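## Task

Get the yellow sponge inside the bin marked P3 with no part of it sticking out past the bin's rim. The robot must not topple or be left leaning, or the task fails. The sponge must stay there on its own at the end, not because the robot is holding it.

## Robot and tools

ROBOT. A Hello Robot Stretch 3 with one arm: a two-wheeled base, a lift that rides up a mast, and a telescoping arm that reaches out to the robot's RIGHT side. The base cannot drive sideways, so to move the gripper forward or back you drive the base. The base measures 0.33 m long by 0.34 m wide. Turns in place pivot about the point halfway between the drive wheels, which sits 0.05 m behind the front edge. With the arm pulled in and the wrist folded, the wrist pokes up to 0.06 m past the right side and a turn sweeps a 0.28 m radius; an unfolded, level gripper reaches beyond that.

FRAMES. Base frame: origin on the floor between the drive wheels, x forward, y left, z up. hand_pose is reported in it, at the point where closed fingertips meet; with all wrist joints at zero its x axis is up, y points back along the arm toward the mast, z toward the robot's rear. Fingertips are round pads 0.04 m wide. The odometry frame is the base frame as it was when the scene began.

TOOLS.
execute_actions: {"actions": [...], "cameras": [...]}. actions holds exactly one action or is empty (empty just reports state and images). An action may contain:
- base: exactly one of {"translate_m": d}, a forward (+) or backward (-) drive offset in metres from where the base last reported itself, -1 to 1; or {"rotate_rad": d}, a turn-in-place offset in radians, left/counter-clockwise positive, -3.2 to 3.2.
- joints: a single dict (one arm) of absolute targets by name: lift_m 0 to 1.1 (arm height); arm_m 0 to 0.52 (extension); wrist_yaw_rad -1.345 to 4.42 (0 along the arm, positive toward the front, 3.0 folded over the base); wrist_pitch_rad -1.57 to 0.451 (0 level, negative tips fingers down); wrist_roll_rad -2.911 to 2.911 (0 fingers side by side); gripper_m -0.089 to 0.179 (larger is wider; actual tip gap is about 0.007 m less when almost shut, 0.025 m less fully open, zero below 0.007); head_pan_rad -3.953 to 1.73 (0 forward, positive left, -1.57 along the arm); head_tilt_rad -1.53 to 0.419 (negative looks down). Done tolerances: lift and arm ±0.004, gripper ±0.004, wrist yaw/roll and head ±0.02, pitch ±0.05.
- contact_limits: {"arm_m": effort %}, 1 to 100; the arm stops with contact_stop when its effort hits that level (negative sign when retracting). Lower is gentler; too low halts immediately. It also caps holding force until the next action.
Motions in one action start together. Any action runs at most 15 s. Unknown keys or out-of-range numbers cause refusal and nothing moves. Joints or base omitted from an action may still be driving toward older targets.
cameras: any of head_camera, nav_camera, wrist_camera, all (max 16). Omitted, null or ["all"] gives all; [] gives none; an unknown name refuses the call.
wait: {"seconds": 0 to 10}; commands nothing and returns state and images.
zoom_image: {"camera", "region": [x0, y0, x1, y1]} in pixels from the image's top-left, at most 504x504, on that camera's most recent full image.
finished_scene: {"scene": 1 or 2}; ends that scene for good and reports success, then gives the next task.

RESULTS. pictures lists image order. joint_positions gives current values. base_status and joint_status: done (for the base, wheels turned the commanded amount even if slipping), off_target (stopped short, maybe still pushing), contact_stop, time_out, torque_fault (after these the old target is dropped). on_its_own covers uncommanded parts; its "held at" is the held target, not the position. motor_effort is percent of maximum, positive toward higher values, with the action's peak in brackets; readings carry fixed bias and noise. Positive wheel effort pushes forward. lidar_m: 12 distances in 30-degree sectors, 1st straight ahead, counter-clockwise (4th left, 7th behind, 10th right), plane 0.17 m high, range 0.15 to 12 m, "-" means nothing; it misses glass and may miss thin legs; robot parts hide sector 5 and others when the lift is low. wrist_depth_mm and head_depth_mm: 7x7 median depths in mm (head image is sideways). base_odometry counts wheel turns only; heading -3.142 to 3.142, left positive. turned_by_wheels and turned_by_imu: turn since last result. base_tilt in degrees (forward, right positive), with a few degrees of fixed bias. contact_limits shows current, default and maximum. If one call reports a stop, later calls in the same reply are skipped.

CAUTIONS. Arm and lift stop and go slack on firm contact; a slack lift can sag or keep pressing, and closing fingers on a surface lifts it. Base, wrist and head have no contact stop; prolonged straining makes a wrist servo go limp for 10 s (torque_fault). Grip with gripper_m below the object's width; release by opening at least 0.02 above where the tips met; readings do not confirm a grasp. Fold or unfold the wrist only with lift_m 0.32 to 0.95, pitch -0.4, roll near 0; once folded the lift may go to 0.25. With yaw below -0.4 keep pitch at -0.5 or lower. Base is fast only with lift_m under 0.30, arm_m under 0.03 and yaw above 2.54. Pushing an immovable thing with the gripper above about 0.45 m, pushing again after a contact_stop, or driving while gripping or snagged can tip the robot; if it leans, reverse the last move in small steps, free the gripper, and lower lift_m to about 0.2. Avoid dropping, slamming or shoving objects. Loose objects may get bumped occasionally. The robot holds its last command while you think.

Each tool is called after "Call:" as a command line: name --argument value for each argument, lists and objects as JSON in quotes; but a table of rows of numbers goes row by row, as --pt "numbers of a row", without its own name.

## Session

I'll start by checking the robot's state and camera views.

Call:
execute_actions --actions '[]'

Scene clock: 0.00 s.
base_odometry: x=+0.000 y=+0.000 heading=+0.000 (m, m, rad; odometry frame)
turned_by_wheels: +0.000 (rad since the last result)
turned_by_imu: +0.000 (rad since the last result)
base_tilt: forward=-2.1 right=-1.0 (deg)
lidar_m: 1.17 2.14 1.42 0.85 0.75 0.75 0.89 1.19 1.33 1.12 0.99 0.99
head_depth_mm: 1021 1009 1017 1051 1072 1073 1088 / 1133 1111 1131 1166 1176 1195 1216 / 1257 1251 1265 1296 1324 1340 1371 / 1423 1438 1466 1487 1517 1532 1561 / 1629 1664 1688 1735 1762 1776 1804 / 1822 1953 2010 2042 2082 2118 2046 / 1890 2241 2254 2254 2240 2241 2190
base_status: not commanded
joint_positions: lift_m=+0.443 arm_m=+0.000 wrist_yaw_rad=+2.940 wrist_pitch_rad=-0.565 wrist_roll_rad=+0.007 gripper_m=+0.037 head_pan_rad=-0.004 head_tilt_rad=+0.004
joint_status: not commanded
motor_effort: left_wheel=+0 right_wheel=+0 lift_m=+41 arm_m=+0 wrist_yaw_rad=+0 wrist_pitch_rad=+6 wrist_roll_rad=+0 gripper_m=+0 head_pan_rad=+0 head_tilt_rad=+1 (%)
hand_pose: x=+0.0196 y=+0.0544 z=+0.4241 quat_wxyz=(+0.266, +0.697, +0.127, +0.654) (m; base frame)
wrist_depth_mm: - 780 959 - - - - / 623 - - - - - - / 687 - 941 943 931 976 - / 715 - 783 790 795 817 824 / 659 663 - 677 695 709 709 / 581 581 - 593 623 606 625 / 517 545 - 546 546 557 546
pictures: head_camera (sideways: a quarter turn clockwise sets it upright), nav_camera (sideways: a quarter turn counterclockwise sets it upright), wrist_camera
Images, in order (width x height): head_camera 896x504, nav_camera 672x504, wrist_camera 644x364.

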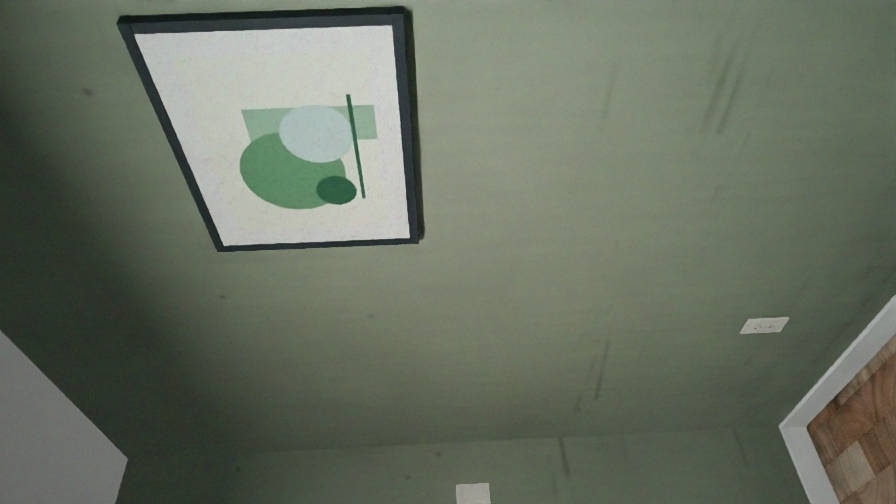

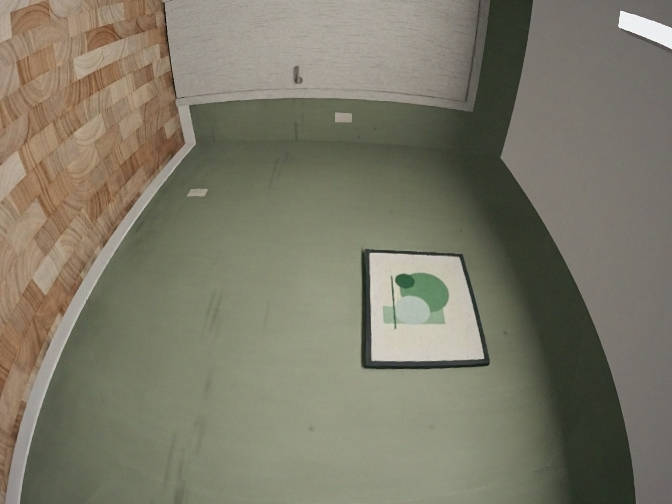

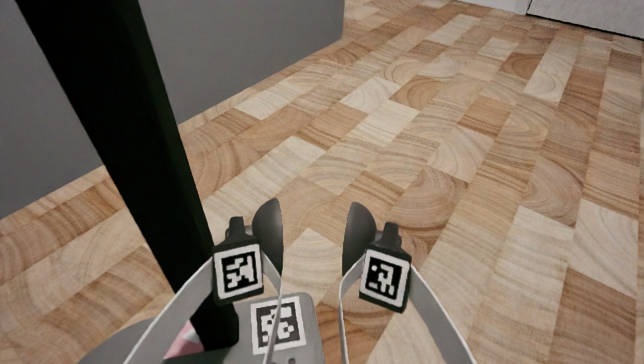

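Call:
execute_actions --actions '[{"joints": {"head_pan_rad": 1.7, "head_tilt_rad": -0.6}}]' --cameras '["head_camera", "nav_camera"]'

Scene clock: 2.93 s.
base_odometry: x=+0.000 y=+0.000 heading=+0.000 (m, m, rad; odometry frame)
turned_by_wheels: +0.000 (rad since the last result)
turned_by_imu: -0.001 (rad since the last result)
base_tilt: forward=-2.0 right=-1.1 (deg)
lidar_m: 1.17 2.14 1.41 0.85 0.75 0.75 0.89 1.20 1.33 1.12 0.99 0.99
head_depth_mm: 950 1084 1253 1488 1661 1410 1190 / 872 982 1125 1310 1570 1422 1196 / 808 902 1023 1171 1371 1424 1215 / 755 836 934 1052 1218 1367 1211 / 707 777 859 971 1103 1278 1256 / 673 732 807 902 1002 - - / 625 681 - - - - 1172
base_status: not commanded
joint_positions: lift_m=+0.443 arm_m=+0.000 wrist_yaw_rad=+2.940 wrist_pitch_rad=-0.565 wrist_roll_rad=+0.007 gripper_m=+0.037 head_pan_rad=+1.693 head_tilt_rad=-0.592
joint_status: all done
motor_effort: left_wheel=+0(0) right_wheel=+1(0) lift_m=+41(41) arm_m=+1(0) wrist_yaw_rad=+1(0) wrist_pitch_rad=+6(6) wrist_roll_rad=+0(0) gripper_m=+0(0) head_pan_rad=+4(31) head_tilt_rad=-2(24) (%)
hand_pose: x=+0.0196 y=+0.0544 z=+0.4241 quat_wxyz=(+0.266, +0.697, +0.127, +0.654) (m; base frame)
wrist_depth_mm: - 769 935 - - - - / 625 - - - - - - / 687 - 951 953 995 985 - / 724 - 770 797 793 797 803 / 653 662 - 691 694 700 697 / 582 587 - 599 617 609 632 / 524 543 - 542 545 554 553
pictures: head_camera (sideways: a quarter turn clockwise sets it upright), nav_camera (sideways: a quarter turn counterclockwise sets it upright)
camera_calibration (this result's frames):
head_camera: T_world_to_cam=[[0.0343963, -0.571438, -0.819924, 1.08656], [-0.989568, -0.134316, 0.0520975, -0.0594512], [-0.1399, 0.809579, -0.570097, 0.703283], [0, 0, 0, 1]] pos_world=[0.0021844, 0.0435532, 1.29493]
nav_camera: T_world_to_cam=[[-0.10287, 0.565578, 0.818254, -1.02321], [0.991583, 0.123325, 0.0394179, -0.0047017], [-0.0786173, 0.815421, -0.573504, 0.702849], [0, 0, 0, 1]] pos_world=[-0.0453392, 0.0061678, 1.24052]
Images, in order (width x height): head_camera 896x504, nav_camera 672x504.

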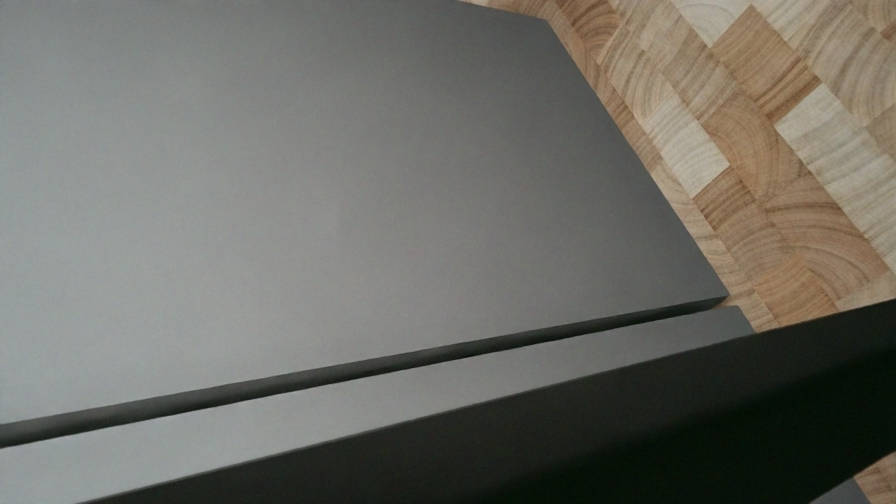

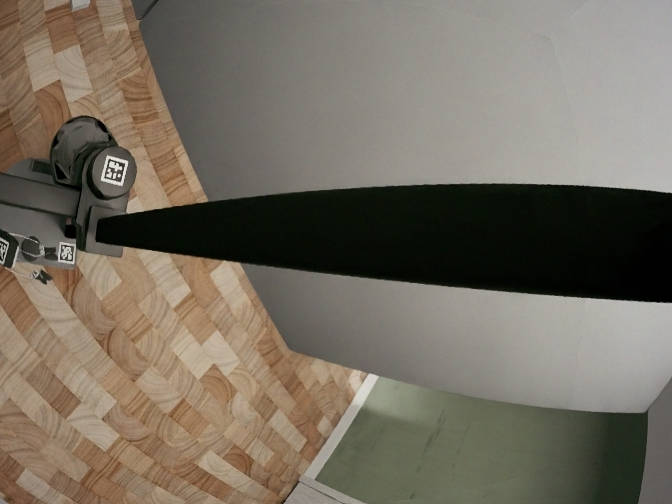

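Call:
execute_actions --actions '[{"joints": {"head_pan_rad": -2.4, "head_tilt_rad": -0.5}}]' --cameras '["head_camera", "nav_camera"]'

Scene clock: 7.00 s.
base_odometry: x=+0.000 y=+0.000 heading=+0.000 (m, m, rad; odometry frame)
turned_by_wheels: +0.000 (rad since the last result)
turned_by_imu: -0.001 (rad since the last result)
base_tilt: forward=-1.9 right=-1.1 (deg)
lidar_m: 1.17 2.14 1.41 0.85 0.75 0.75 0.89 1.20 1.33 1.12 0.99 0.99
head_depth_mm: 1303 1417 1537 927 1694 1496 1245 / 1303 1428 1539 1073 1764 1518 1255 / 1312 1433 1552 1129 1790 1525 1263 / 1313 1431 1540 1144 1790 1538 1268 / 1309 1446 1565 1052 1825 1541 1290 / 1320 1454 1567 1173 1834 1568 1296 / 1314 1437 1584 1189 1809 1560 1298
base_status: not commanded
joint_positions: lift_m=+0.443 arm_m=+0.000 wrist_yaw_rad=+2.940 wrist_pitch_rad=-0.565 wrist_roll_rad=+0.007 gripper_m=+0.037 head_pan_rad=-2.393 head_tilt_rad=-0.507
joint_status: all done
motor_effort: left_wheel=+0(0) right_wheel=+0(1) lift_m=+41(41) arm_m=+0(0) wrist_yaw_rad=+0(0) wrist_pitch_rad=+6(6) wrist_roll_rad=+0(0) gripper_m=+0(0) head_pan_rad=-3(29) head_tilt_rad=+2(9) (%)
hand_pose: x=+0.0196 y=+0.0544 z=+0.4241 quat_wxyz=(+0.266, +0.697, +0.127, +0.654) (m; base frame)
wrist_depth_mm: - 777 931 - - - - / 626 - - - - - - / 679 - 894 955 981 950 - / 734 - 794 797 807 819 815 / 660 678 - 683 689 691 701 / 576 580 - 597 616 609 618 / 523 553 - 538 539 542 559
pictures: head_camera (sideways: a quarter turn clockwise sets it upright), nav_camera (sideways: a quarter turn counterclockwise sets it upright)
camera_calibration (this result's frames):
head_camera: T_world_to_cam=[[0.390254, 0.314402, -0.865363, 1.14364], [0.692464, -0.71966, 0.050816, -0.068049], [-0.606791, -0.619064, -0.498563, 0.61306], [0, 0, 0, 1]] pos_world=[-0.0271887, -0.0290108, 1.29877]
nav_camera: T_world_to_cam=[[-0.345438, -0.366509, 0.863912, -1.08127], [-0.679098, 0.732988, 0.039426, 0.00547454], [-0.647687, -0.573061, -0.502098, 0.613417], [0, 0, 0, 1]] pos_world=[0.027509, -0.0487817, 1.2419]
Images, in order (width x height): head_camera 896x504, nav_camera 672x504.

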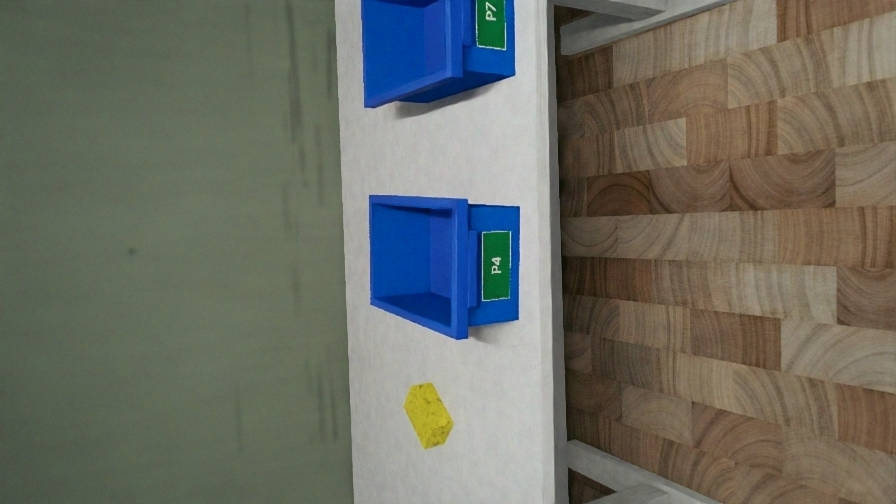

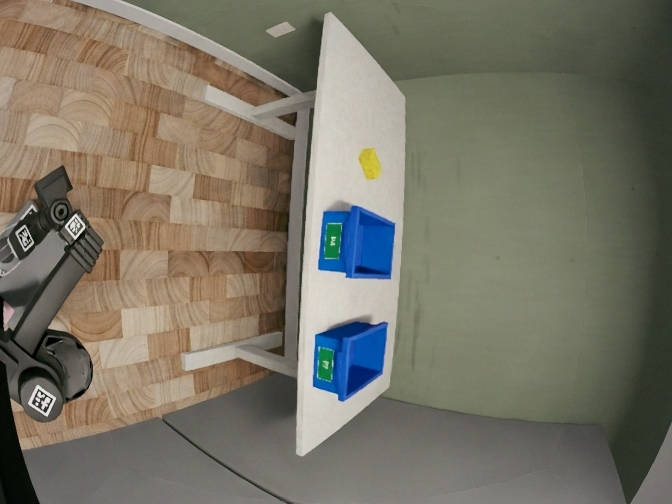

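Call:
zoom_image --camera "head_camera" --region '[340, 300, 580, 504]'

Region (340, 300, 580, 504) of head_camera's 896x504 image, scaled by 2.100, with more detail than that image has; it fills the top 428 rows of this view, and the rest is white.

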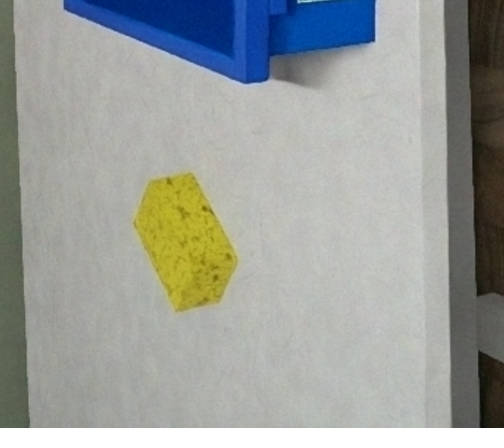

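Call:
execute_actions --actions '[{"base": {"rotate_rad": -1.46}, "joints": {"lift_m": 0.75, "wrist_pitch_rad": -0.4, "wrist_yaw_rad": 0.0, "head_pan_rad": -0.6, "head_tilt_rad": -0.55}}]' --cameras '["head_camera", "nav_camera"]'

Scene clock: 99.00 s.
base_odometry: x=+0.000 y=+0.000 heading=-1.460 (m, m, rad; odometry frame)
turned_by_wheels: -1.460 (rad since the last result)
turned_by_imu: -1.474 (rad since the last result)
base_tilt: forward=-2.2 right=-1.0 (deg)
lidar_m: 1.06 0.99 1.00 1.27 2.19 1.20 0.81 0.75 0.76 0.98 1.56 1.33
head_depth_mm: 1251 1382 1472 913 1698 1465 1229 / 1297 1423 1511 926 1767 1467 1231 / 1340 1477 1552 1064 1843 1471 1236 / 1390 1537 1582 1083 1848 1498 1243 / 1434 1609 1605 1144 1754 1501 1258 / 1485 1623 1622 1215 1829 1519 1256 / 1352 1408 1460 1302 1598 1516 1264
base_status: done
joint_positions: lift_m=+0.750 arm_m=+0.000 wrist_yaw_rad=+0.001 wrist_pitch_rad=-0.418 wrist_roll_rad=+0.007 gripper_m=+0.037 head_pan_rad=-0.607 head_tilt_rad=-0.543
joint_status: all done
motor_effort: left_wheel=+5(11) right_wheel=-3(8) lift_m=+46(55) arm_m=+1(1) wrist_yaw_rad=-1(3) wrist_pitch_rad=+9(8) wrist_roll_rad=+0(0) gripper_m=+0(0) head_pan_rad=+3(31) head_tilt_rad=-2(9) (%)
hand_pose: x=-0.0213 y=-0.3694 z=+0.7626 quat_wxyz=(+0.690, +0.147, -0.694, -0.147) (m; base frame)
wrist_depth_mm: 695 502 678 802 662 524 437 / 476 530 952 946 709 541 458 / - - - - 759 586 476 / - - - - 793 596 493 / - - - - 798 641 517 / - - 949 - 825 686 542 / 872 877 883 891 916 704 565
pictures: head_camera (sideways: a quarter turn clockwise sets it upright), nav_camera (sideways: a quarter turn counterclockwise sets it upright)
camera_calibration (this result's frames):
head_camera: T_world_to_cam=[[-0.415514, 0.331665, -0.846963, 1.12456], [0.556918, 0.828976, 0.0514009, -0.0679812], [0.71916, -0.450331, -0.529161, 0.644783], [0, 0, 0, 1]] pos_world=[0.0414277, -0.0262555, 1.29715]
nav_camera: T_world_to_cam=[[0.456821, -0.276736, 0.845418, -1.06204], [-0.570134, -0.820604, 0.0394572, 0.00477115], [0.682834, -0.500026, -0.532646, 0.645046], [0, 0, 0, 1]] pos_world=[0.0474243, 0.0325489, 1.24126]
Images, in order (width x height): head_camera 896x504, nav_camera 672x504.

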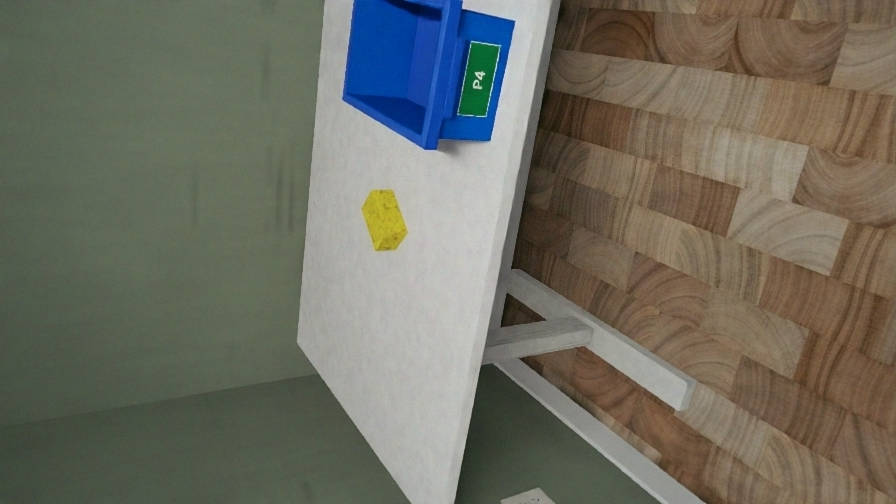

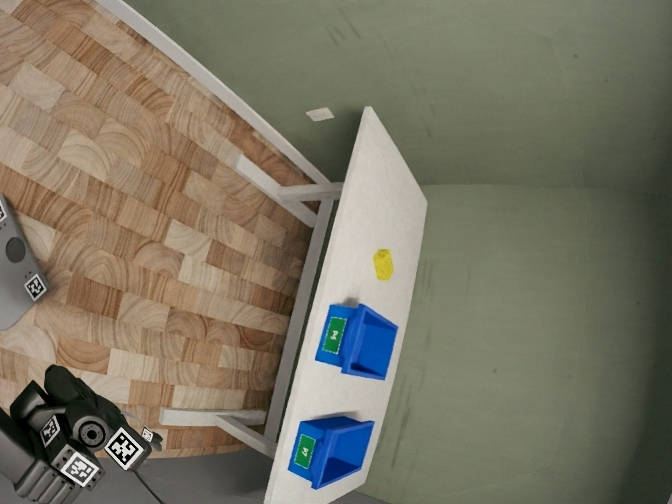

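Call:
execute_actions --actions '[{"base": {"translate_m": 0.92}, "joints": {"lift_m": 1.0, "arm_m": 0.25, "wrist_pitch_rad": -1.3, "gripper_m": 0.14, "head_pan_rad": -1.4, "head_tilt_rad": -0.8}}]'

Scene clock: 124.60 s.
base_odometry: x=+0.102 y=-0.914 heading=-1.460 (m, m, rad; odometry frame)
turned_by_wheels: +0.000 (rad since the last result)
turned_by_imu: +0.002 (rad since the last result)
base_tilt: forward=-2.1 right=-1.0 (deg)
lidar_m: 0.26 0.24 0.25 0.31 0.69 2.77 1.60 1.49 1.35 1.09 0.58 0.38
head_depth_mm: - - 914 740 652 1265 1113 / 1057 1175 - 766 642 1244 1118 / 1011 1146 958 754 649 1213 1121 / 960 1104 962 777 655 587 1123 / 917 1044 975 788 658 568 1122 / 879 993 984 792 664 571 1108 / 842 950 994 801 669 575 758
base_status: done
joint_positions: lift_m=+1.000 arm_m=+0.250 wrist_yaw_rad=+0.000 wrist_pitch_rad=-1.300 wrist_roll_rad=+0.007 gripper_m=+0.140 head_pan_rad=-1.393 head_tilt_rad=-0.790
joint_status: all done
motor_effort: left_wheel=+3(11) right_wheel=-3(5) lift_m=+45(47) arm_m=+3(5) wrist_yaw_rad=+0(1) wrist_pitch_rad=+0(7) wrist_roll_rad=-1(0) gripper_m=+1(93) head_pan_rad=-2(32) head_tilt_rad=-4(14) (%)
hand_pose: x=-0.0216 y=-0.4399 z=+0.8852 quat_wxyz=(+0.561, +0.427, -0.564, -0.430) (m; base frame)
wrist_depth_mm: 338 335 340 326 343 345 307 / 330 335 335 336 339 344 339 / 331 331 331 331 337 338 338 / 329 328 329 331 332 332 - / 322 325 327 328 329 - - / 317 323 324 322 324 - - / 317 315 317 319 - - -
pictures: head_camera (sideways: a quarter turn clockwise sets it upright), nav_camera (sideways: a quarter turn counterclockwise sets it upright), wrist_camera
camera_calibration (this result's frames):
head_camera: T_world_to_cam=[[-0.0926226, 0.716393, -0.691522, 0.919973], [0.982427, 0.178778, 0.0536216, -0.0734509], [0.162043, -0.674403, -0.720362, 0.896903], [0, 0, 0, 1]] pos_world=[0.0120334, -0.041056, 1.28622]
nav_camera: T_world_to_cam=[[0.160598, -0.706364, 0.68939, -0.856858], [-0.981832, -0.185848, 0.0383001, 0.00880143], [0.101068, -0.683016, -0.723377, 0.896704], [0, 0, 0, 1]] pos_world=[0.055623, 0.0088451, 1.23903]
wrist_camera: T_world_to_cam=[[-0.999342, -0.0348569, 0.0100215, -0.0508707], [-0.0354342, 0.99727, -0.0647763, 0.525537], [-0.0077363, -0.0650888, -0.997849, 1.02422], [0, 0, 0, 1]] pos_world=[-0.0242916, -0.45921, 1.05657]
Images, in order (width x height): head_camera 896x504, nav_camera 672x504, wrist_camera 644x364.

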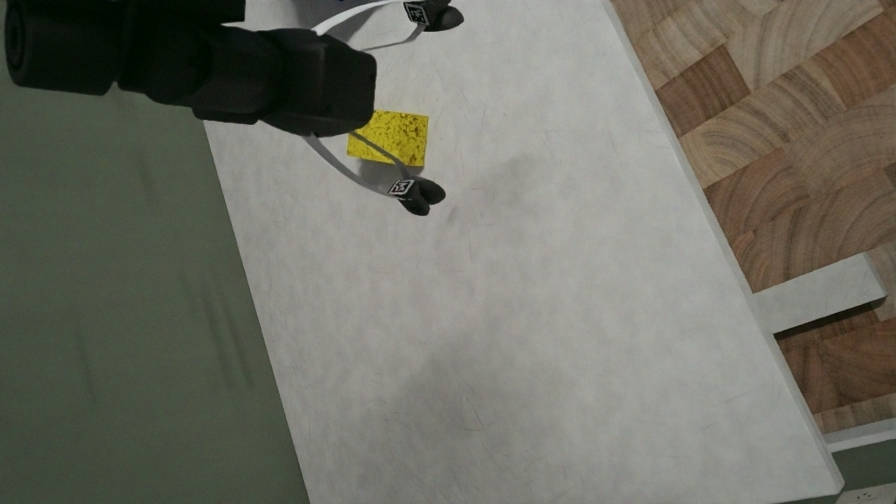

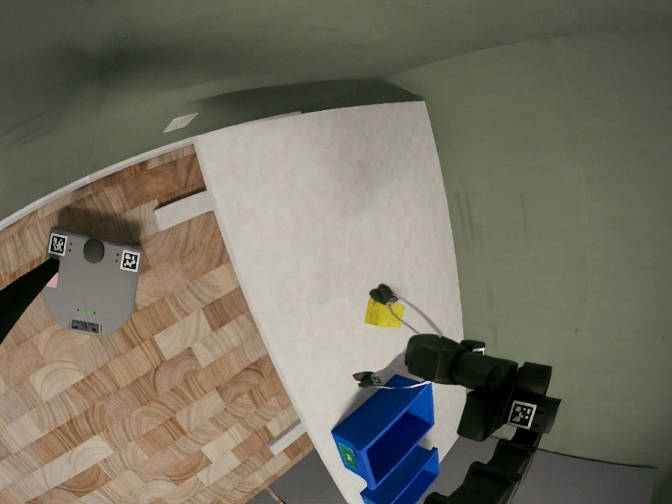

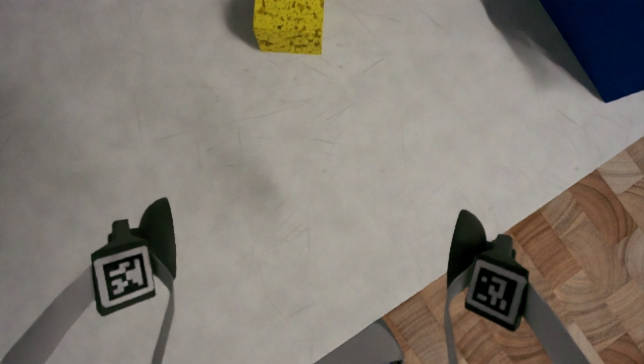

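Call:
execute_actions --actions '[{"base": {"translate_m": 0.031}, "joints": {"lift_m": 0.92, "arm_m": 0.47}}]' --cameras '["head_camera", "wrist_camera"]'

Scene clock: 138.80 s.
base_odometry: x=+0.105 y=-0.945 heading=-1.460 (m, m, rad; odometry frame)
turned_by_wheels: +0.000 (rad since the last result)
turned_by_imu: -0.001 (rad since the last result)
base_tilt: forward=-2.2 right=-0.9 (deg)
lidar_m: 0.23 0.22 0.22 0.28 0.62 2.79 1.63 1.52 1.37 1.08 0.56 0.34
head_depth_mm: 1049 1109 935 760 640 1265 1115 / 1026 1146 916 762 646 1232 1122 / 991 1124 955 770 648 593 1125 / 943 1083 963 780 653 575 1105 / 903 1029 972 784 659 567 1114 / 861 974 983 789 663 571 1033 / 824 929 990 801 670 596 790
base_status: done
joint_positions: lift_m=+0.920 arm_m=+0.470 wrist_yaw_rad=+0.000 wrist_pitch_rad=-1.301 wrist_roll_rad=+0.007 gripper_m=+0.140 head_pan_rad=-1.393 head_tilt_rad=-0.790
joint_status: all done
motor_effort: left_wheel=+3(10) right_wheel=-3(3) lift_m=+36(49) arm_m=+3(4) wrist_yaw_rad=+1(1) wrist_pitch_rad=+1(1) wrist_roll_rad=+0(0) gripper_m=+1(0) head_pan_rad=-2(2) head_tilt_rad=-3(3) (%)
hand_pose: x=-0.0216 y=-0.6597 z=+0.8055 quat_wxyz=(+0.561, +0.427, -0.564, -0.430) (m; base frame)
wrist_depth_mm: 258 257 258 261 260 263 245 / 254 256 255 256 257 257 240 / 251 253 252 255 255 256 255 / 246 251 249 206 252 253 256 / 246 246 248 204 251 251 251 / 242 244 245 202 246 - 250 / 239 242 242 243 244 245 247
pictures: head_camera (sideways: a quarter turn clockwise sets it upright), wrist_camera
camera_calibration (this result's frames):
head_camera: T_world_to_cam=[[-0.0926051, 0.716399, -0.691518, 0.919968], [0.982432, 0.178753, 0.0536216, -0.073451], [0.162025, -0.674404, -0.720366, 0.896908], [0, 0, 0, 1]] pos_world=[0.0120324, -0.0410561, 1.28622]
wrist_camera: T_world_to_cam=[[-0.999347, -0.0347344, 0.00999001, -0.0576318], [-0.0353029, 0.997334, -0.0638713, 0.738853], [-0.00774484, -0.0641823, -0.997908, 0.930989], [0, 0, 0, 1]] pos_world=[-0.0243001, -0.679132, 0.976809]
Images, in order (width x height): head_camera 896x504, wrist_camera 644x364.

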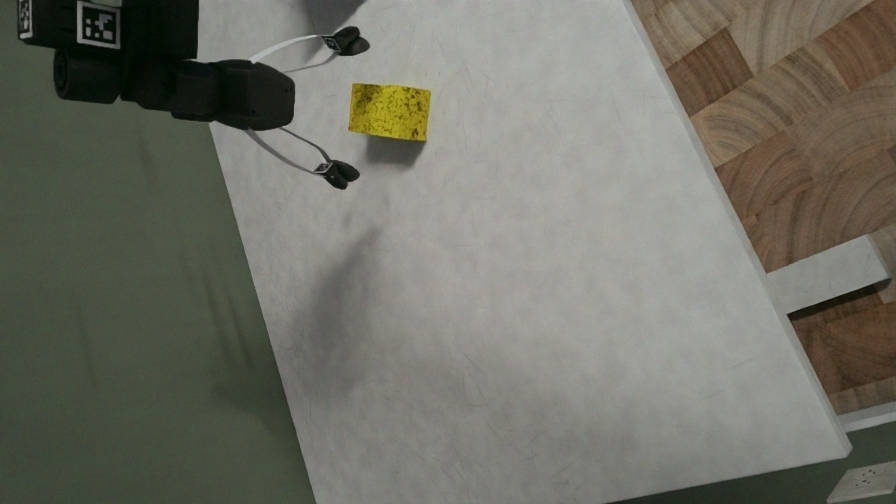

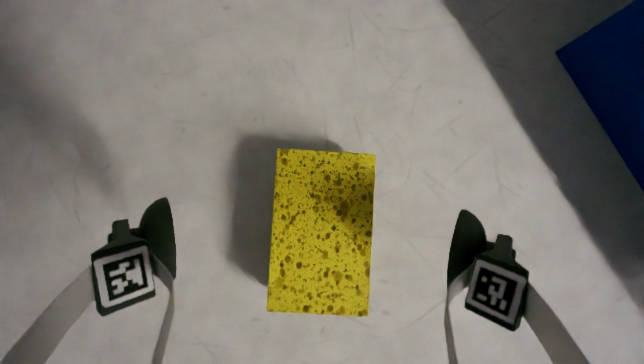

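Call:
execute_actions --actions '[{"joints": {"lift_m": 0.868}}]' --cameras '["wrist_camera"]'

Call:
execute_actions --actions '[{"joints": {"gripper_m": 0.03}}]' --cameras '["head_camera", "wrist_camera"]'

Scene clock: 143.43 s.
base_odometry: x=+0.105 y=-0.945 heading=-1.460 (m, m, rad; odometry frame)
turned_by_wheels: +0.000 (rad since the last result)
turned_by_imu: -0.001 (rad since the last result)
base_tilt: forward=-2.1 right=-1.0 (deg)
lidar_m: 0.23 0.22 0.22 0.28 0.62 2.79 1.63 1.52 1.37 1.08 0.56 0.34
head_depth_mm: 1089 - 932 758 638 1253 1119 / 1041 1148 890 764 644 1221 1115 / 994 1125 960 772 649 595 1129 / 943 1084 961 779 654 574 1114 / 901 1025 971 784 658 568 1113 / 861 977 989 794 665 572 1031 / 827 931 995 799 669 597 789
base_status: not commanded
joint_positions: lift_m=+0.868 arm_m=+0.470 wrist_yaw_rad=+0.000 wrist_pitch_rad=-1.301 wrist_roll_rad=+0.007 gripper_m=+0.140 head_pan_rad=-1.393 head_tilt_rad=-0.790
joint_status: all done
motor_effort: left_wheel=+3(3) right_wheel=-2(2) lift_m=+37(40) arm_m=+3(3) wrist_yaw_rad=+0(1) wrist_pitch_rad=+1(1) wrist_roll_rad=+0(0) gripper_m=+0(1) head_pan_rad=-2(2) head_tilt_rad=-3(3) (%)
hand_pose: x=-0.0216 y=-0.6597 z=+0.7535 quat_wxyz=(+0.561, +0.427, -0.564, -0.430) (m; base frame)
wrist_depth_mm: 203 203 205 207 206 207 209 / 202 202 203 203 206 205 205 / 199 199 200 201 203 204 204 / 198 199 200 155 200 202 202 / 195 194 196 152 198 199 201 / 193 193 193 151 196 - 197 / 191 192 192 151 194 195 195
pictures: wrist_camera
camera_calibration (this result's frames):
wrist_camera: T_world_to_cam=[[-0.999347, -0.0347342, 0.00998997, -0.0571122], [-0.0353027, 0.997334, -0.0638716, 0.735536], [-0.0077448, -0.0641825, -0.997908, 0.879092], [0, 0, 0, 1]] pos_world=[-0.0243001, -0.679136, 0.924804]
Images, in order (width x height): wrist_camera 644x364.

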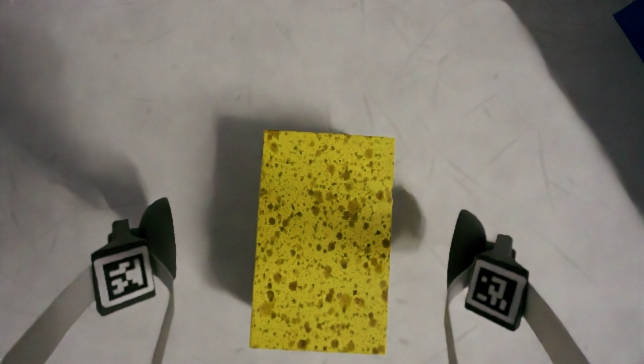

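Scene clock: 145.03 s.
base_odometry: x=+0.105 y=-0.945 heading=-1.460 (m, m, rad; odometry frame)
turned_by_wheels: +0.000 (rad since the last result)
turned_by_imu: +0.000 (rad since the last result)
base_tilt: forward=-2.2 right=-1.1 (deg)
lidar_m: 0.23 0.22 0.22 0.28 0.62 2.79 1.63 1.52 1.37 1.08 0.56 0.34
head_depth_mm: 1086 - 935 759 641 1259 1111 / 1042 1155 896 763 643 1220 1120 / 992 1125 955 770 648 594 1130 / 947 1086 963 778 654 574 1111 / 902 1025 977 784 657 568 1114 / 858 975 985 793 664 573 1031 / 823 930 989 799 670 596 791
base_status: not commanded
joint_positions: lift_m=+0.868 arm_m=+0.470 wrist_yaw_rad=+0.000 wrist_pitch_rad=-1.301 wrist_roll_rad=+0.007 gripper_m=+0.031 head_pan_rad=-1.393 head_tilt_rad=-0.790
joint_status: all done
motor_effort: left_wheel=+3(3) right_wheel=-2(2) lift_m=+36(37) arm_m=+3(3) wrist_yaw_rad=+0(0) wrist_pitch_rad=+0(0) wrist_roll_rad=+0(0) gripper_m=-19(100) head_pan_rad=-1(2) head_tilt_rad=-4(3) (%)
hand_pose: x=-0.0216 y=-0.6597 z=+0.7535 quat_wxyz=(+0.561, +0.427, -0.564, -0.430) (m; base frame)
wrist_depth_mm: 204 206 205 206 208 208 209 / 201 203 203 203 205 206 208 / 199 200 200 201 202 204 204 / 197 198 198 152 200 201 201 / 194 197 151 150 198 198 200 / 192 193 149 149 194 197 198 / 191 193 191 148 194 195 196
pictures: head_camera (sideways: a quarter turn clockwise sets it upright), wrist_camera
camera_calibration (this result's frames):
head_camera: T_world_to_cam=[[-0.092605, 0.716399, -0.691518, 0.919968], [0.982432, 0.178753, 0.0536216, -0.073451], [0.162025, -0.674404, -0.720366, 0.896908], [0, 0, 0, 1]] pos_world=[0.0120324, -0.0410561, 1.28622]
wrist_camera: T_world_to_cam=[[-0.999347, -0.0347346, 0.00998994, -0.0571125], [-0.0353031, 0.997334, -0.0638713, 0.735536], [-0.00774475, -0.0641823, -0.997908, 0.879093], [0, 0, 0, 1]] pos_world=[-0.0243001, -0.679136, 0.924804]
Images, in order (width x height): head_camera 896x504, wrist_camera 644x364.

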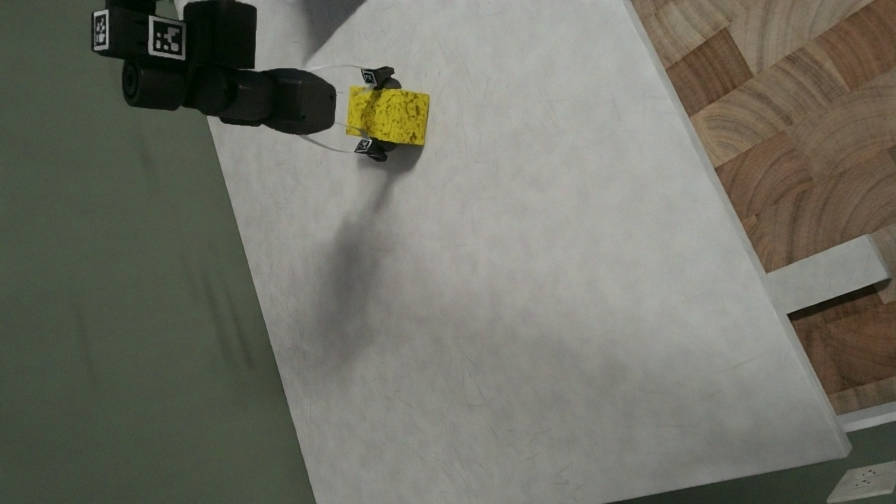

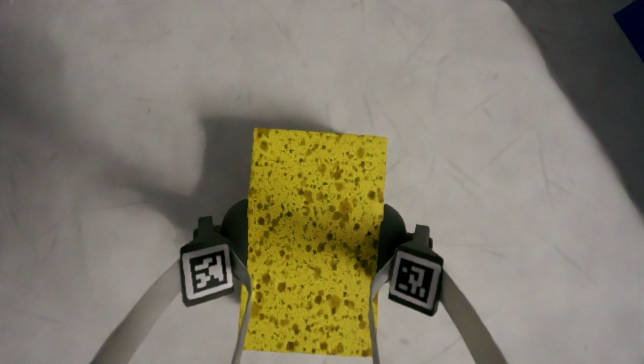

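Call:
execute_actions --actions '[{"base": {"translate_m": -0.45}, "joints": {"lift_m": 0.93, "arm_m": 0.0, "gripper_m": 0.012}}]' --cameras '["nav_camera", "wrist_camera"]'

Scene clock: 161.53 s.
base_odometry: x=+0.055 y=-0.498 heading=-1.459 (m, m, rad; odometry frame)
turned_by_wheels: +0.000 (rad since the last result)
turned_by_imu: -0.005 (rad since the last result)
base_tilt: forward=-2.1 right=-1.0 (deg)
lidar_m: 0.62 0.58 0.59 0.75 1.64 1.83 1.24 1.15 1.17 1.20 1.26 0.88
head_depth_mm: 1412 1018 901 1599 - - 1072 / 1346 1221 803 1620 - - - / 1266 1238 913 770 1499 1313 1088 / 1206 1264 909 777 1500 1293 1132 / 1149 1235 948 785 1470 1293 1144 / 1102 1198 986 793 1428 1306 1146 / 1050 1163 996 800 718 1322 1150
base_status: done
joint_positions: lift_m=+0.930 arm_m=+0.000 wrist_yaw_rad=+0.000 wrist_pitch_rad=-1.301 wrist_roll_rad=+0.007 gripper_m=+0.023 head_pan_rad=-1.393 head_tilt_rad=-0.790
joint_status: gripper_m off_target (ended at +0.023, target +0.012); the others done
on_its_own: gripper_m is held at +0.022, not at your +0.012, by its stall guard, which is not easing now
motor_effort: left_wheel=+4(7) right_wheel=-2(10) lift_m=+45(40) arm_m=-2(3) wrist_yaw_rad=+0(0) wrist_pitch_rad=+1(1) wrist_roll_rad=+0(0) gripper_m=-22(96) head_pan_rad=-2(3) head_tilt_rad=-4(4) (%)
hand_pose: x=-0.0216 y=-0.1903 z=+0.8151 quat_wxyz=(+0.561, +0.427, -0.564, -0.430) (m; base frame)
wrist_depth_mm: - - - - - - - / 973 961 - - - - - / 931 987 991 998 - - - / 920 978 928 152 998 973 987 / 919 928 149 151 956 931 972 / 844 911 148 149 - 962 955 / 822 902 940 148 954 958 930
pictures: nav_camera (sideways: a quarter turn counterclockwise sets it upright), wrist_camera
camera_calibration (this result's frames):
nav_camera: T_world_to_cam=[[0.160582, -0.706384, 0.689373, -0.856836], [-0.981836, -0.185823, 0.0382999, 0.00880174], [0.101047, -0.683002, -0.723393, 0.896725], [0, 0, 0, 1]] pos_world=[0.055623, 0.00884526, 1.23903]
wrist_camera: T_world_to_cam=[[-0.999338, -0.0349796, 0.00997679, -0.0414498], [-0.0355438, 0.997349, -0.0634928, 0.271037], [-0.00772939, -0.0638054, -0.997932, 0.970865], [0, 0, 0, 1]] pos_world=[-0.0242845, -0.209822, 0.98648]
Images, in order (width x height): nav_camera 672x504, wrist_camera 644x364.

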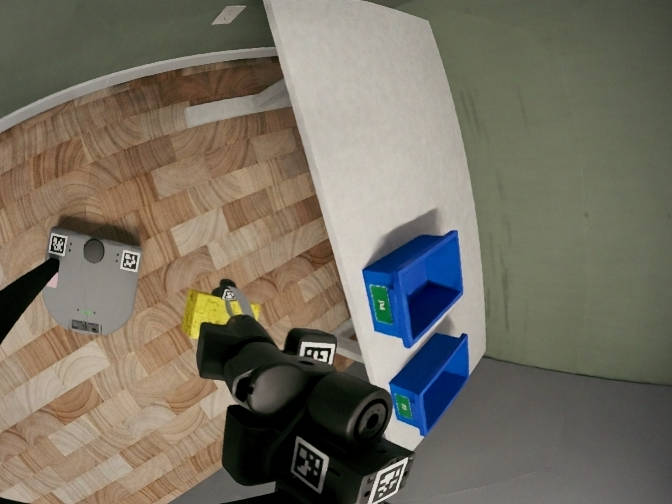

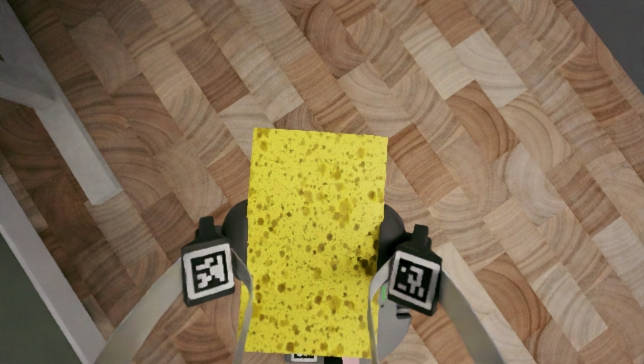

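Call:
execute_actions --actions '[{"base": {"rotate_rad": -0.515}, "joints": {"lift_m": 0.83, "wrist_pitch_rad": -0.4, "head_pan_rad": -3.0, "head_tilt_rad": -0.5}}]' --cameras '[]'

Call:
execute_actions --actions '[{"base": {"translate_m": -0.6}, "joints": {"lift_m": 0.29, "wrist_yaw_rad": 2.8}}]'

Scene clock: 178.20 s.
base_odometry: x=+0.055 y=-0.498 heading=-1.974 (m, m, rad; odometry frame)
turned_by_wheels: -0.515 (rad since the last result)
turned_by_imu: -0.521 (rad since the last result)
base_tilt: forward=-2.0 right=-1.1 (deg)
lidar_m: 0.88 0.62 0.58 0.59 0.76 1.70 1.81 1.23 1.15 1.18 1.20 1.27
head_depth_mm: 2165 2347 2592 2522 1887 1618 - / 2307 2498 2778 2569 1904 1603 - / 2444 2679 2980 2579 1930 1514 1264 / 2619 2820 3090 2362 1936 1534 1274 / 1522 1642 1765 1925 1924 1544 1276 / 1359 1441 1542 1651 1764 1553 1290 / 1215 1290 1364 1453 1564 1572 1295
base_status: done
joint_positions: lift_m=+0.830 arm_m=+0.000 wrist_yaw_rad=+0.000 wrist_pitch_rad=-0.420 wrist_roll_rad=+0.007 gripper_m=+0.023 head_pan_rad=-2.993 head_tilt_rad=-0.507
joint_status: all done
on_its_own: gripper_m is held at +0.022, not at your +0.012, by its stall guard, which is not easing now
motor_effort: left_wheel=+4(12) right_wheel=-3(7) lift_m=+37(42) arm_m=-2(2) wrist_yaw_rad=+1(0) wrist_pitch_rad=+10(9) wrist_roll_rad=+0(0) gripper_m=-21(23) head_pan_rad=-3(29) head_tilt_rad=+2(15) (%)
hand_pose: x=-0.0215 y=-0.3695 z=+0.8425 quat_wxyz=(+0.690, +0.147, -0.694, -0.148) (m; base frame)
wrist_depth_mm: 830 664 970 918 800 724 684 / 618 557 618 945 887 807 701 / 444 507 - - 938 846 761 / 391 - - 152 - 916 809 / - - 150 150 - - 893 / - - 149 149 - - 959 / 959 969 912 149 - - -
pictures: none
No camera images: the call's "cameras" was empty. Leave "cameras" out to get every camera's image.

Scene clock: 185.20 s.
base_odometry: x=+0.291 y=+0.054 heading=-1.974 (m, m, rad; odometry frame)
turned_by_wheels: +0.000 (rad since the last result)
turned_by_imu: -0.007 (rad since the last result)
base_tilt: forward=-1.9 right=-1.0 (deg)
lidar_m: 1.31 0.89 0.83 0.84 1.08 1.94 1.96 0.97 0.91 0.92 1.18 1.80
head_depth_mm: 1686 1818 1989 2206 1884 1507 1248 / 1768 1921 2143 2314 1882 1510 1251 / 1890 2064 2307 2444 1910 1521 1265 / 2032 2239 2508 2619 1952 1541 1268 / 2157 2348 2571 1515 1619 1540 1279 / 1059 1128 1202 1300 1384 1474 1298 / 955 1007 1070 1134 1211 1297 1293
base_status: done
joint_positions: lift_m=+0.290 arm_m=+0.000 wrist_yaw_rad=+2.799 wrist_pitch_rad=-0.418 wrist_roll_rad=+0.007 gripper_m=+0.023 head_pan_rad=-2.993 head_tilt_rad=-0.506
joint_status: all done
on_its_own: gripper_m is held at +0.022, not at your +0.012, by its stall guard, which is not easing now
motor_effort: left_wheel=+4(13) right_wheel=-3(11) lift_m=+37(37) arm_m=-2(2) wrist_yaw_rad=+1(6) wrist_pitch_rad=+10(10) wrist_roll_rad=-1(0) gripper_m=-22(22) head_pan_rad=-2(3) head_tilt_rad=+2(2) (%)
hand_pose: x=+0.0541 y=+0.0660 z=+0.3027 quat_wxyz=(+0.263, +0.708, +0.026, +0.654) (m; base frame)
wrist_depth_mm: 843 813 804 782 766 757 741 / 888 886 844 863 832 826 784 / - 857 888 883 868 868 869 / - 689 664 152 714 741 737 / - 580 150 150 608 611 619 / 465 - 149 149 476 506 514 / - - 147 148 444 439 457
pictures: head_camera (sideways: a quarter turn clockwise sets it upright), nav_camera (sideways: a quarter turn counterclockwise sets it upright), wrist_camera
camera_calibration (this result's frames):
head_camera: T_world_to_cam=[[0.498372, 0.0388051, -0.866094, 1.14393], [0.164961, -0.984991, 0.0507907, -0.0647983], [-0.851125, -0.168185, -0.497293, 0.612899], [0, 0, 0, 1]] pos_world=[-0.037761, -0.00513579, 1.29883]
nav_camera: T_world_to_cam=[[-0.490827, -0.107118, 0.864647, -1.08134], [-0.146272, 0.988458, 0.0394237, 0.00222728], [-0.858891, -0.107124, -0.500831, 0.613056], [0, 0, 0, 1]] pos_world=[-0.00387624, -0.0523599, 1.24193]
wrist_camera: T_world_to_cam=[[0.946283, -0.321598, 0.0335079, -0.0451886], [-0.1624, -0.562332, -0.810808, 0.321592], [0.279597, 0.761812, -0.584353, 0.281191], [0, 0, 0, 1]] pos_world=[0.0163676, -0.0479061, 0.426578]
Images, in order (width x height): head_camera 896x504, nav_camera 672x504, wrist_camera 644x364.

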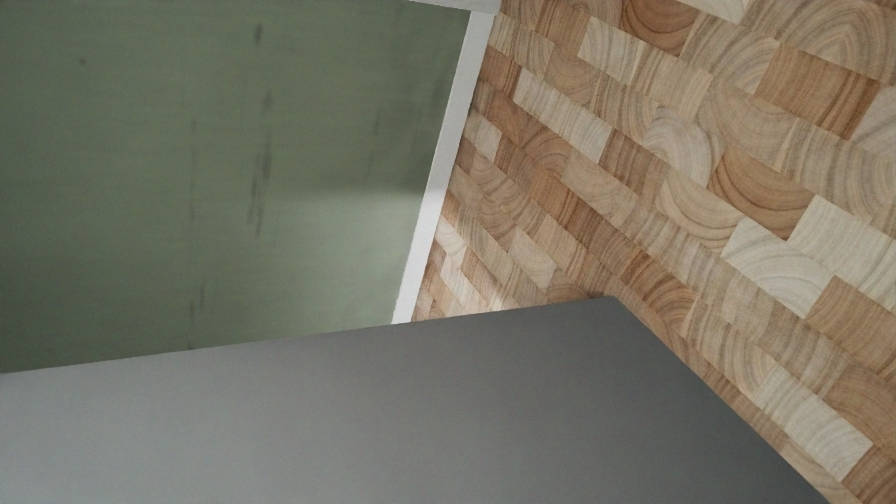

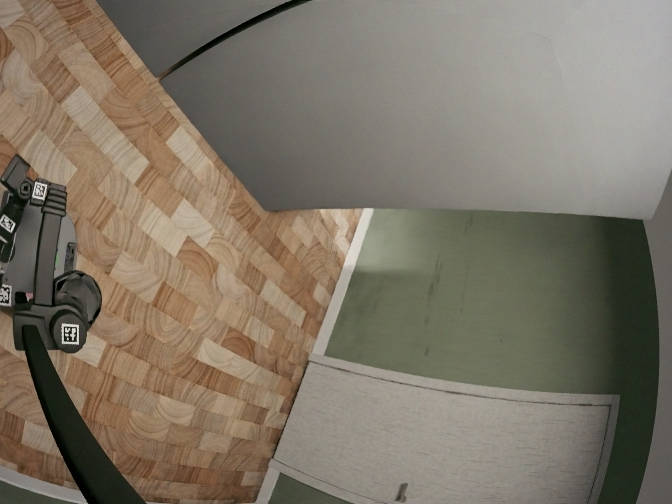

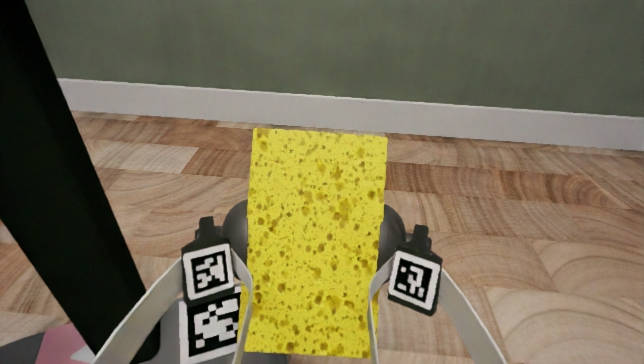

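Call:
execute_actions --actions '[{"base": {"translate_m": -1.0}, "joints": {"head_pan_rad": -2.2, "head_tilt_rad": -0.4}}]' --cameras '["nav_camera"]'

Call:
execute_actions --actions '[{"base": {"translate_m": -0.55}, "joints": {"head_pan_rad": -1.7, "head_tilt_rad": -0.4}}]' --cameras '["head_camera", "nav_camera"]'

Scene clock: 193.90 s.
base_odometry: x=+0.683 y=+0.974 heading=-1.974 (m, m, rad; odometry frame)
turned_by_wheels: +0.000 (rad since the last result)
turned_by_imu: -0.010 (rad since the last result)
base_tilt: forward=-2.0 right=-1.0 (deg)
lidar_m: 1.98 1.34 1.24 1.26 1.11 1.02 1.07 1.35 0.50 0.50 0.64 1.39
head_depth_mm: 1868 1953 2048 2182 2062 1622 1323 / 2342 2485 2666 2761 2138 1662 1335 / 3072 3310 3602 3099 2190 1672 1343 / 3111 3329 3538 531 576 634 712 / 392 422 455 496 545 605 680 / 384 412 445 484 530 589 658 / 376 404 437 473 519 572 639
base_status: done
joint_positions: lift_m=+0.290 arm_m=+0.000 wrist_yaw_rad=+2.799 wrist_pitch_rad=-0.418 wrist_roll_rad=+0.007 gripper_m=+0.023 head_pan_rad=-2.207 head_tilt_rad=-0.408
joint_status: all done
on_its_own: gripper_m is held at +0.022, not at your +0.012, by its stall guard, which is not easing now
motor_effort: left_wheel=+5(12) right_wheel=-4(10) lift_m=+37(37) arm_m=-2(2) wrist_yaw_rad=+1(1) wrist_pitch_rad=+9(9) wrist_roll_rad=+0(0) gripper_m=-22(22) head_pan_rad=+3(29) head_tilt_rad=+2(12) (%)
hand_pose: x=+0.0541 y=+0.0660 z=+0.3027 quat_wxyz=(+0.263, +0.708, +0.026, +0.654) (m; base frame)
wrist_depth_mm: - - - - - - - / - - - - - - - / - 884 886 915 954 970 - / - 701 667 152 733 740 745 / - 581 150 150 596 610 608 / 471 - 148 149 474 505 518 / - - 146 148 440 444 448
pictures: nav_camera (sideways: a quarter turn counterclockwise sets it upright)
camera_calibration (this result's frames):
nav_camera: T_world_to_cam=[[-0.21944, -0.353077, 0.909496, -1.1415], [-0.800442, 0.598135, 0.0390753, 0.00666629], [-0.557798, -0.719424, -0.413873, 0.498068], [0, 0, 0, 1]] pos_world=[0.0326676, -0.0487011, 1.24406]
Images, in order (width x height): nav_camera 672x504.

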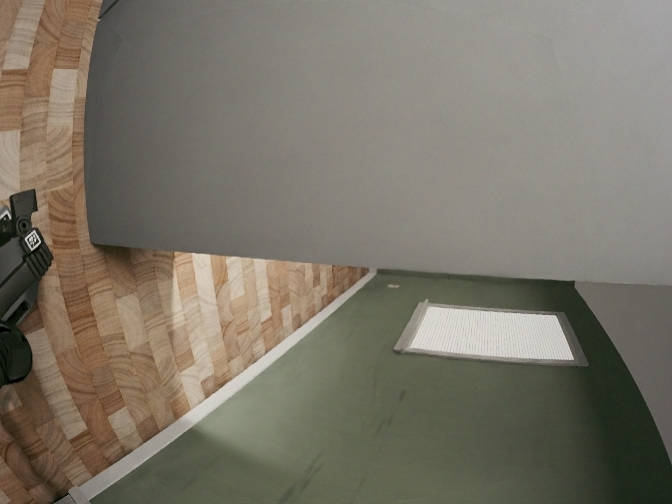

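Scene clock: 197.37 s.
base_odometry: x=+0.899 y=+1.480 heading=-1.974 (m, m, rad; odometry frame)
turned_by_wheels: +0.000 (rad since the last result)
turned_by_imu: -0.005 (rad since the last result)
base_tilt: forward=-2.1 right=-1.0 (deg)
lidar_m: 2.34 1.58 1.46 0.85 0.57 0.55 0.56 0.71 1.52 0.67 0.50 0.76
head_depth_mm: 2751 2931 3262 3092 2122 1639 1330 / 2802 3043 3292 3063 2137 1659 1327 / 2887 3181 3375 3094 2177 1667 1355 / 3015 3345 3520 3151 2195 1695 1353 / 3070 3375 3765 3290 2211 1586 1145 / 3203 3373 772 794 817 842 872 / 607 619 635 652 668 689 706
base_status: done
joint_positions: lift_m=+0.290 arm_m=+0.000 wrist_yaw_rad=+2.799 wrist_pitch_rad=-0.418 wrist_roll_rad=+0.007 gripper_m=+0.023 head_pan_rad=-1.707 head_tilt_rad=-0.408
joint_status: all done
on_its_own: gripper_m is held at +0.022, not at your +0.012, by its stall guard, which is not easing now
motor_effort: left_wheel=+4(11) right_wheel=-3(11) lift_m=+37(37) arm_m=-2(2) wrist_yaw_rad=+2(1) wrist_pitch_rad=+9(9) wrist_roll_rad=+0(0) gripper_m=-22(22) head_pan_rad=+3(26) head_tilt_rad=+3(3) (%)
hand_pose: x=+0.0541 y=+0.0660 z=+0.3027 quat_wxyz=(+0.263, +0.708, +0.026, +0.654) (m; base frame)
wrist_depth_mm: 661 873 - - - - - / 700 890 - - - - - / - 840 890 910 931 989 - / - 703 673 152 714 728 752 / - 569 150 150 602 598 611 / 472 - 149 148 479 515 522 / - - 147 147 436 441 442
pictures: head_camera (sideways: a quarter turn clockwise sets it upright), nav_camera (sideways: a quarter turn counterclockwise sets it upright)
camera_calibration (this result's frames):
head_camera: T_world_to_cam=[[0.090987, 0.402971, -0.910679, 1.20457], [0.992318, -0.113658, 0.0488507, -0.0673259], [-0.0838203, -0.908128, -0.410217, 0.494912], [0, 0, 0, 1]] pos_world=[-0.00130819, -0.043617, 1.30329]
nav_camera: T_world_to_cam=[[-0.0233239, -0.415056, 0.909497, -1.14269], [-0.989208, 0.141213, 0.0390753, 0.00781779], [-0.144651, -0.89877, -0.41387, 0.495544], [0, 0, 0, 1]] pos_world=[0.0527622, -0.0300047, 1.24406]
Images, in order (width x height): head_camera 896x504, nav_camera 672x504.

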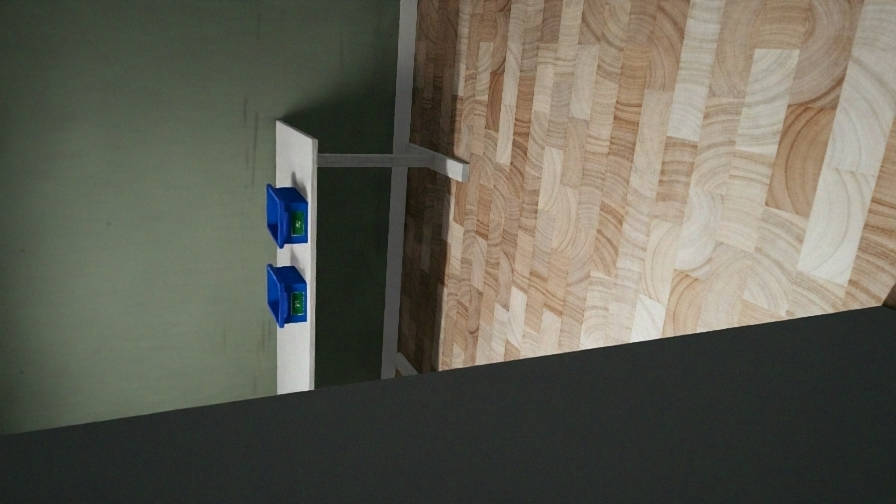

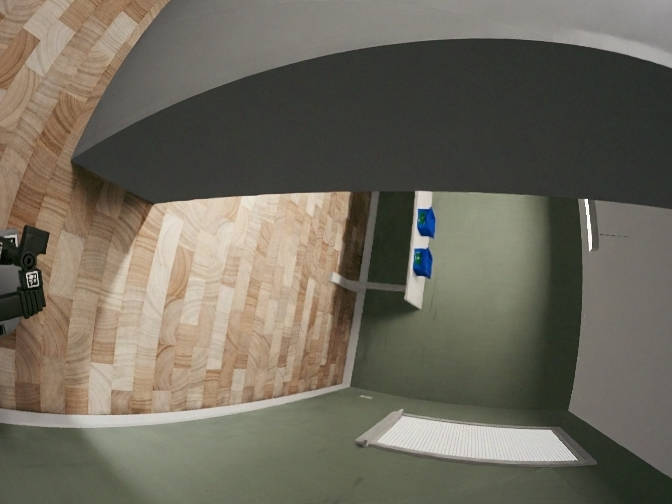

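Call:
zoom_image --camera "head_camera" --region '[250, 170, 340, 340]'

Region (250, 170, 340, 340) of head_camera's 896x504 image, scaled by 2.965, with more detail than that image has; it fills the left 267 columns of this view, and the rest is white.

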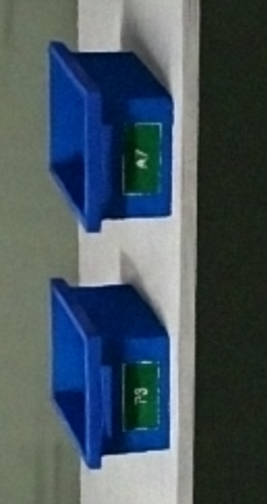

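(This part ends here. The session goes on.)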